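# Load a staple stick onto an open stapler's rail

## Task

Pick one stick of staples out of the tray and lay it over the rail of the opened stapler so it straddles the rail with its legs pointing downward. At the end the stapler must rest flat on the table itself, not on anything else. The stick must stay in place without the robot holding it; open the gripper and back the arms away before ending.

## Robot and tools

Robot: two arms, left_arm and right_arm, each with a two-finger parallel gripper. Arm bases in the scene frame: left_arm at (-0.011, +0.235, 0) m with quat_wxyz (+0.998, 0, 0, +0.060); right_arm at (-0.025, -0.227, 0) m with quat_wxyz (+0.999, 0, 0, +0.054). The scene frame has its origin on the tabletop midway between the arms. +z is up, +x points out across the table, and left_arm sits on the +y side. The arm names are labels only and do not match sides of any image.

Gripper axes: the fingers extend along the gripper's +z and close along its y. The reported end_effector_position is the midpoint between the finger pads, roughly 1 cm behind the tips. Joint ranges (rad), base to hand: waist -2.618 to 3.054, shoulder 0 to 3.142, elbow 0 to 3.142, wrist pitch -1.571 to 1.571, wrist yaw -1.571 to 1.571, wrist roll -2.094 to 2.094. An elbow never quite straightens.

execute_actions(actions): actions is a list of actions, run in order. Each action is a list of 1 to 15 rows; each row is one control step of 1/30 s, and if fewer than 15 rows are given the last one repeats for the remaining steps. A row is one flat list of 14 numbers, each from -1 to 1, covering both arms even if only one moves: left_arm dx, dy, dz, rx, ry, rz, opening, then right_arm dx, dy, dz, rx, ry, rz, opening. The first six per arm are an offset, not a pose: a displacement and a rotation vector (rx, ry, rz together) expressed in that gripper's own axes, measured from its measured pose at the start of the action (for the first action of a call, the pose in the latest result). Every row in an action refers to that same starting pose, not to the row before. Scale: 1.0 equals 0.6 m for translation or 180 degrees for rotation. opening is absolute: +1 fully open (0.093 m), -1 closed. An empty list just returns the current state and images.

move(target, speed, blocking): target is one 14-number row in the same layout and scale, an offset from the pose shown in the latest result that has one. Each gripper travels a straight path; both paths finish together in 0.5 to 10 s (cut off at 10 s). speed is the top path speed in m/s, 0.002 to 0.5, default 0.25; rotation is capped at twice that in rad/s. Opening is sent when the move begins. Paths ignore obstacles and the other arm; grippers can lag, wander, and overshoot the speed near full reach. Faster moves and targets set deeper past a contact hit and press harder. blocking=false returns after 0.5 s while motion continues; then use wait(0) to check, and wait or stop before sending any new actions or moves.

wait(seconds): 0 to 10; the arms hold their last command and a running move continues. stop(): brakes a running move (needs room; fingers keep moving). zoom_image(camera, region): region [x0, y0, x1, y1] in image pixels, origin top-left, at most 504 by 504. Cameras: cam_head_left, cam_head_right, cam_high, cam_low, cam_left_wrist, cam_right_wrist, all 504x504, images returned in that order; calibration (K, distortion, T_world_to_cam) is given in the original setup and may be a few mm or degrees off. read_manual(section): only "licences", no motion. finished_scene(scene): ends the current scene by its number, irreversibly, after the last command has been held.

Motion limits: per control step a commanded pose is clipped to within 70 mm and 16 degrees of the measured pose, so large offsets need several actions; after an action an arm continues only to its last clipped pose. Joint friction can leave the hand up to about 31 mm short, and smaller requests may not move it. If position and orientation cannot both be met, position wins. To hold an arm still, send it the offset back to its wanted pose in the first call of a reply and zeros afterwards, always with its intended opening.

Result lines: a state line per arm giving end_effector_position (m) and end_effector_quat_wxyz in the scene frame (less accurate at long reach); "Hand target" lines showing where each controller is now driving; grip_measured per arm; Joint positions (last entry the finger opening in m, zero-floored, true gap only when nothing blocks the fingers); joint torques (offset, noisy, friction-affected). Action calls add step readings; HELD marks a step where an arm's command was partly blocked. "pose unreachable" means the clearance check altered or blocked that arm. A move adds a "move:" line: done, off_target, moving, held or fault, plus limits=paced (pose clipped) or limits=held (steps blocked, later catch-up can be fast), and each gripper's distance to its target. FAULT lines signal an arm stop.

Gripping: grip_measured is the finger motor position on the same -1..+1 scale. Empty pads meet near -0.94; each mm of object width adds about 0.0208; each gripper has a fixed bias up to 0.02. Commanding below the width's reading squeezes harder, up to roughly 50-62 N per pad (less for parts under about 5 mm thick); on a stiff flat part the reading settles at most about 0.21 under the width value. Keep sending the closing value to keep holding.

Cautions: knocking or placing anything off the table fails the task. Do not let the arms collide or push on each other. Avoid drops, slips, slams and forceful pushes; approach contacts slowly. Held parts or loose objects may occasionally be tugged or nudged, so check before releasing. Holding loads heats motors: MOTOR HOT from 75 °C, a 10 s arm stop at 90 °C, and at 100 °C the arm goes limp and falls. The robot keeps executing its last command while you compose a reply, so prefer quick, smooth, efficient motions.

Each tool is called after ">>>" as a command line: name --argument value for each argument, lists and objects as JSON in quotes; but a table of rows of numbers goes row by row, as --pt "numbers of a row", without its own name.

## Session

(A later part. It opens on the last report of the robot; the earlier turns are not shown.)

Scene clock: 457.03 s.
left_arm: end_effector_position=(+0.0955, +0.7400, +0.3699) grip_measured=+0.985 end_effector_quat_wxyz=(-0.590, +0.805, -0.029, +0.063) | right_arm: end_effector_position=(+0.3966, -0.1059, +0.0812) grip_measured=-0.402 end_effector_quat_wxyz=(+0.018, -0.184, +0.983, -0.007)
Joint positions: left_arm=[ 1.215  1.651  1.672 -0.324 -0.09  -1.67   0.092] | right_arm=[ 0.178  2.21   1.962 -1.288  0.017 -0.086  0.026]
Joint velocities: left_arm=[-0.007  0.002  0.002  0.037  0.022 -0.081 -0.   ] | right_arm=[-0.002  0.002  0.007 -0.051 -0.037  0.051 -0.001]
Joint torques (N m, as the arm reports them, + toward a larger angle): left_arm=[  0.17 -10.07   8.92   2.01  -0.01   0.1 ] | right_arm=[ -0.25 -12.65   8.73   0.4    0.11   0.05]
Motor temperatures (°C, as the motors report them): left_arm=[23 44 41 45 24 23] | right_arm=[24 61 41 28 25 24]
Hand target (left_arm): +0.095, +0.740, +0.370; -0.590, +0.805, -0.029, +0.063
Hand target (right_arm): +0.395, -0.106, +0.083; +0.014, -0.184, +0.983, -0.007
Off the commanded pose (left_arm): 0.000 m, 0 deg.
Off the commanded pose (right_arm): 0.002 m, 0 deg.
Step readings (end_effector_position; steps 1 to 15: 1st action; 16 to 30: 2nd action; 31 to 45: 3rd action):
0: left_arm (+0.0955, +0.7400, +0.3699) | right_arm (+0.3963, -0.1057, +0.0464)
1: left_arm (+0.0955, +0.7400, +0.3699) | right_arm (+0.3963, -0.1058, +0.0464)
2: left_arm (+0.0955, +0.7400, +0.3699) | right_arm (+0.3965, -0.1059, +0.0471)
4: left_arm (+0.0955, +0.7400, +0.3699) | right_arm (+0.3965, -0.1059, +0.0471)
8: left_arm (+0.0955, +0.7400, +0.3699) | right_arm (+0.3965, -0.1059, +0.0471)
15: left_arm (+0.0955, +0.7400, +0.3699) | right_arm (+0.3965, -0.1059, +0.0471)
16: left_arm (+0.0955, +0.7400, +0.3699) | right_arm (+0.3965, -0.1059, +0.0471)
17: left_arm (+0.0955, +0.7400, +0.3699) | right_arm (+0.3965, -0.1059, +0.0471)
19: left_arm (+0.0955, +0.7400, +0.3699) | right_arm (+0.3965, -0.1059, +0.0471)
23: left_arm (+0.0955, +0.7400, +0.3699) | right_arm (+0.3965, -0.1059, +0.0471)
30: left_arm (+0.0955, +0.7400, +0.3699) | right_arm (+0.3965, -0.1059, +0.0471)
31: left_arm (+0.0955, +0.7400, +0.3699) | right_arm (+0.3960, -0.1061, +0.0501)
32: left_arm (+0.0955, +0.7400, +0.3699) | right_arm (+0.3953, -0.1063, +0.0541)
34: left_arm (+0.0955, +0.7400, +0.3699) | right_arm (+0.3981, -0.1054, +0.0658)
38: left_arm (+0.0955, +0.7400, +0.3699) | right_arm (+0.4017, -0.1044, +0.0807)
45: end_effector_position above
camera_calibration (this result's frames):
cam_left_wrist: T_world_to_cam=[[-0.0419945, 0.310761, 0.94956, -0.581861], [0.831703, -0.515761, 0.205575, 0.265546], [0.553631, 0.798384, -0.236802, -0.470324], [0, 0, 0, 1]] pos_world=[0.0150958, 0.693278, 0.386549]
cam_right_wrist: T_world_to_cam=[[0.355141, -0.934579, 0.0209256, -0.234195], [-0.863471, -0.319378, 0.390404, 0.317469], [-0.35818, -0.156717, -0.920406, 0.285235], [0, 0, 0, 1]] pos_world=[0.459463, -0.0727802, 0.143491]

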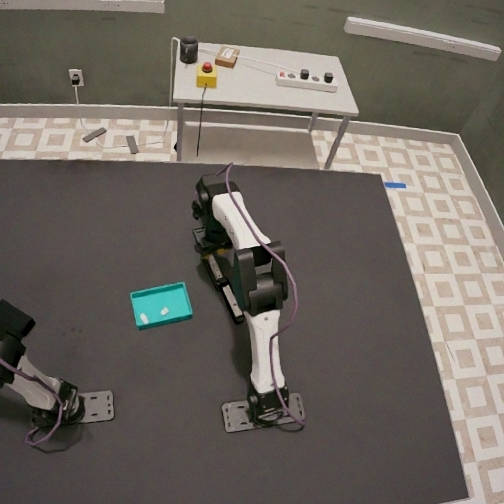

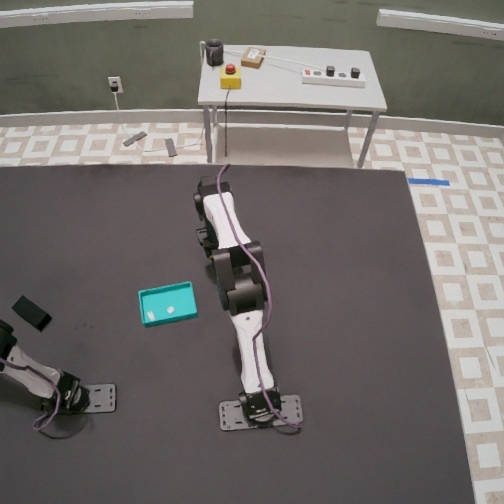

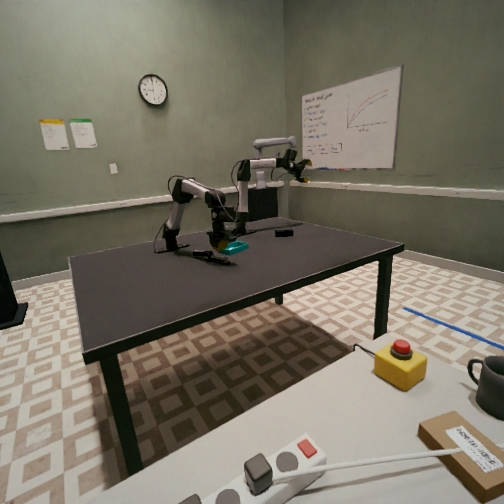

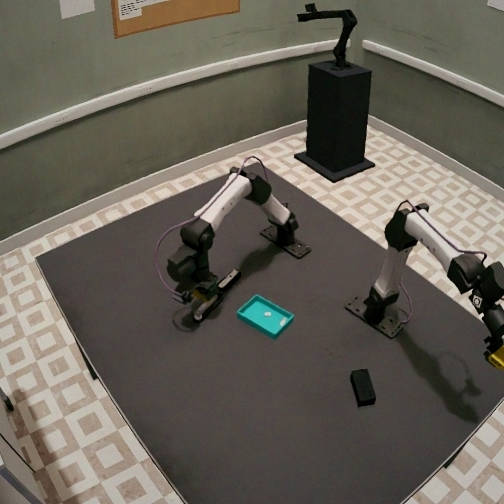

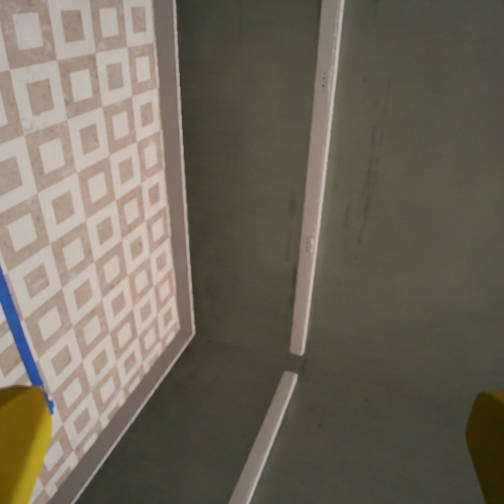

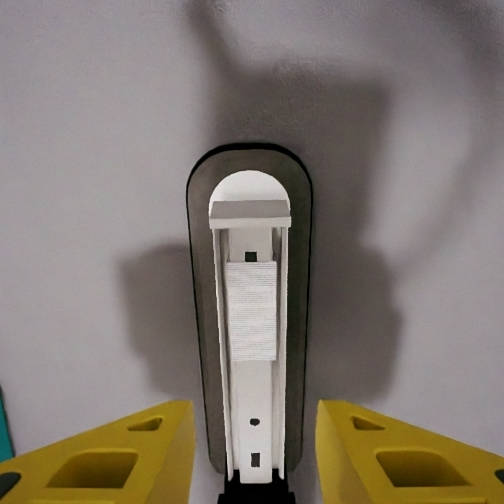

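Seated on the rail. Retreat.

>>> move --target '[0,0,0,0,0,0,1,0.1,-0.2,-0.2,0,0,0,1]'

>>> zoom_image --camera "cam_high" --region '[150,230,310,360]'

Scene clock: 462.57 s.
left_arm: end_effector_position=(+0.0955, +0.7400, +0.3699) grip_measured=+0.985 end_effector_quat_wxyz=(-0.590, +0.805, -0.029, +0.063) | right_arm: end_effector_position=(+0.3784, -0.2419, +0.1972) grip_measured=+0.987 end_effector_quat_wxyz=(+0.058, -0.176, +0.982, -0.021)
Joint positions: left_arm=[ 1.215  1.651  1.672 -0.324 -0.09  -1.67   0.092] | right_arm=[-0.139  2.032  2.148 -1.565  0.017 -0.387  0.093]
Joint velocities: left_arm=[-0.002 -0.002  0.017 -0.022 -0.081 -0.037 -0.   ] | right_arm=[-0.007 -0.007 -0.002 -0.051 -0.037 -0.095  0.   ]
Joint torques (N m, as the arm reports them, + toward a larger angle): left_arm=[  0.22 -10.11   8.91   1.99  -0.05   0.1 ] | right_arm=[  0.08 -10.92   8.43   0.55   0.07  -0.02]
Motor temperatures (°C, as the motors report them): left_arm=[23 44 41 45 24 23] | right_arm=[24 61 42 28 25 24]
Hand target (left_arm): +0.095, +0.740, +0.370; -0.590, +0.805, -0.029, +0.063
Hand target (right_arm): +0.377, -0.239, +0.200; +0.059, -0.184, +0.981, -0.018
Off the commanded pose (left_arm): 0.000 m, 0 deg.
Off the commanded pose (right_arm): 0.005 m, 5 deg.
joint sent to its limit (right arm) — the command would take joint 4 (wrist pitch) past its lower limit, so that joint was sent only as far as its limit.
move: off_target (right_arm)
camera_calibration (this result's frames):
cam_left_wrist: T_world_to_cam=[[-0.0419945, 0.310761, 0.94956, -0.581861], [0.831703, -0.515761, 0.205575, 0.265546], [0.553631, 0.798384, -0.236802, -0.470324], [0, 0, 0, 1]] pos_world=[0.0150958, 0.693278, 0.386549]
cam_right_wrist: T_world_to_cam=[[0.337111, -0.939431, 0.061843, -0.359734], [-0.897834, -0.301029, 0.321364, 0.244062], [-0.283283, -0.16386, -0.944934, 0.338982], [0, 0, 0, 1]] pos_world=[0.436426, -0.20893, 0.26413]

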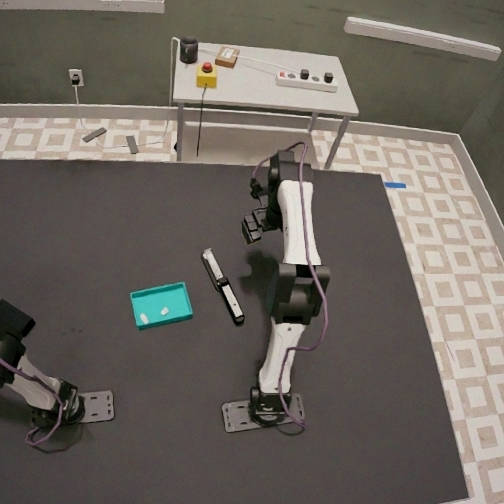

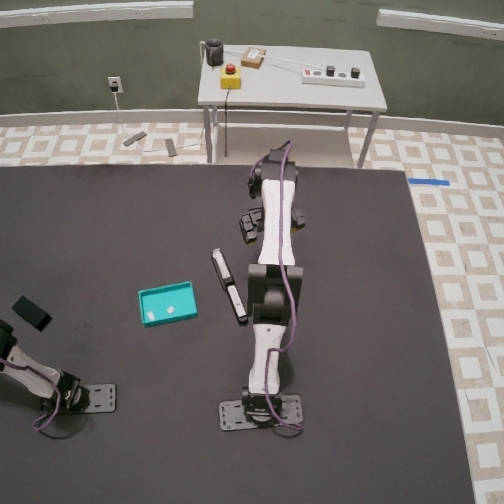

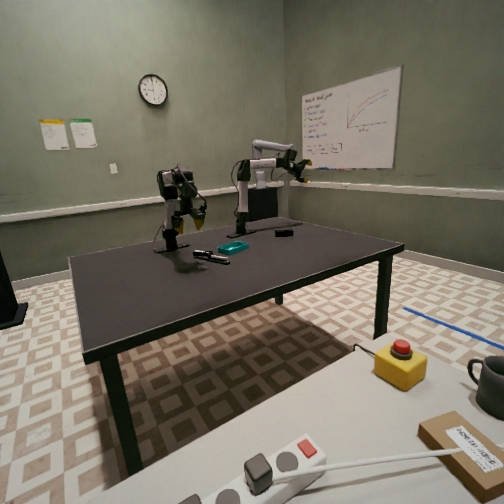

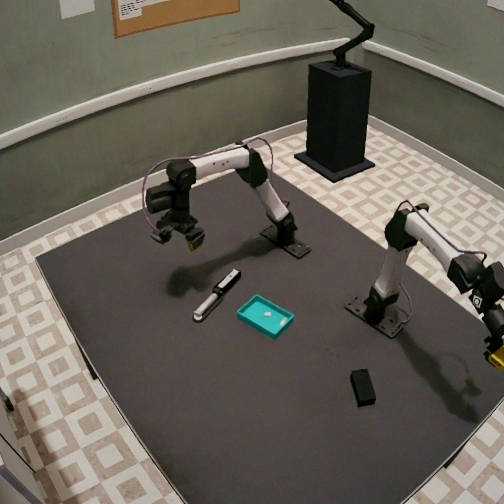

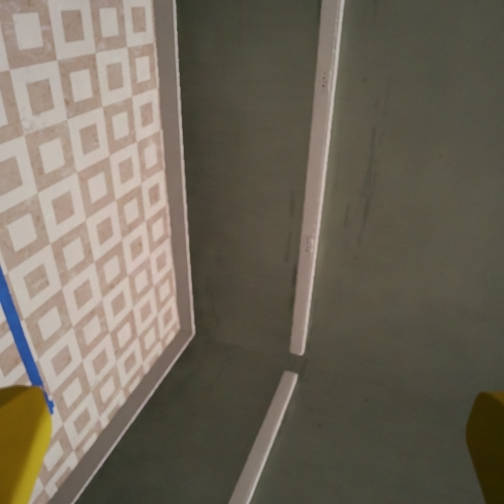

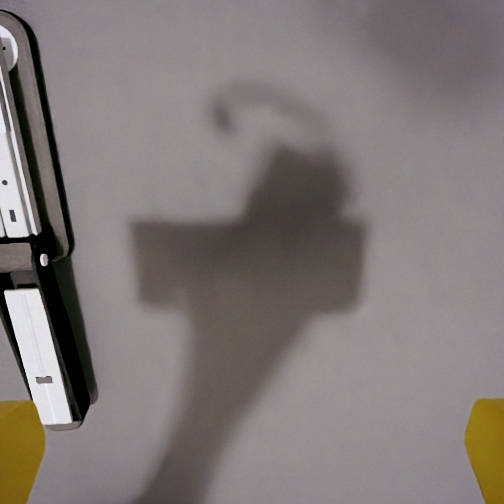

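Region (150, 230, 310, 360) of cam_high's 504x504 image, scaled by 3.150, with more detail than that image has; it fills the top 410 rows of this view, and the rest is white.

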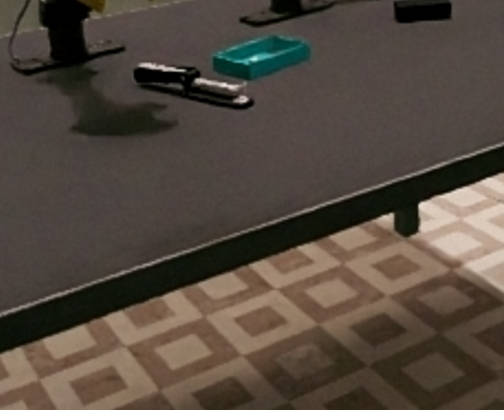

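>>> finished_scene --scene 2

The scene is finished: the task was done.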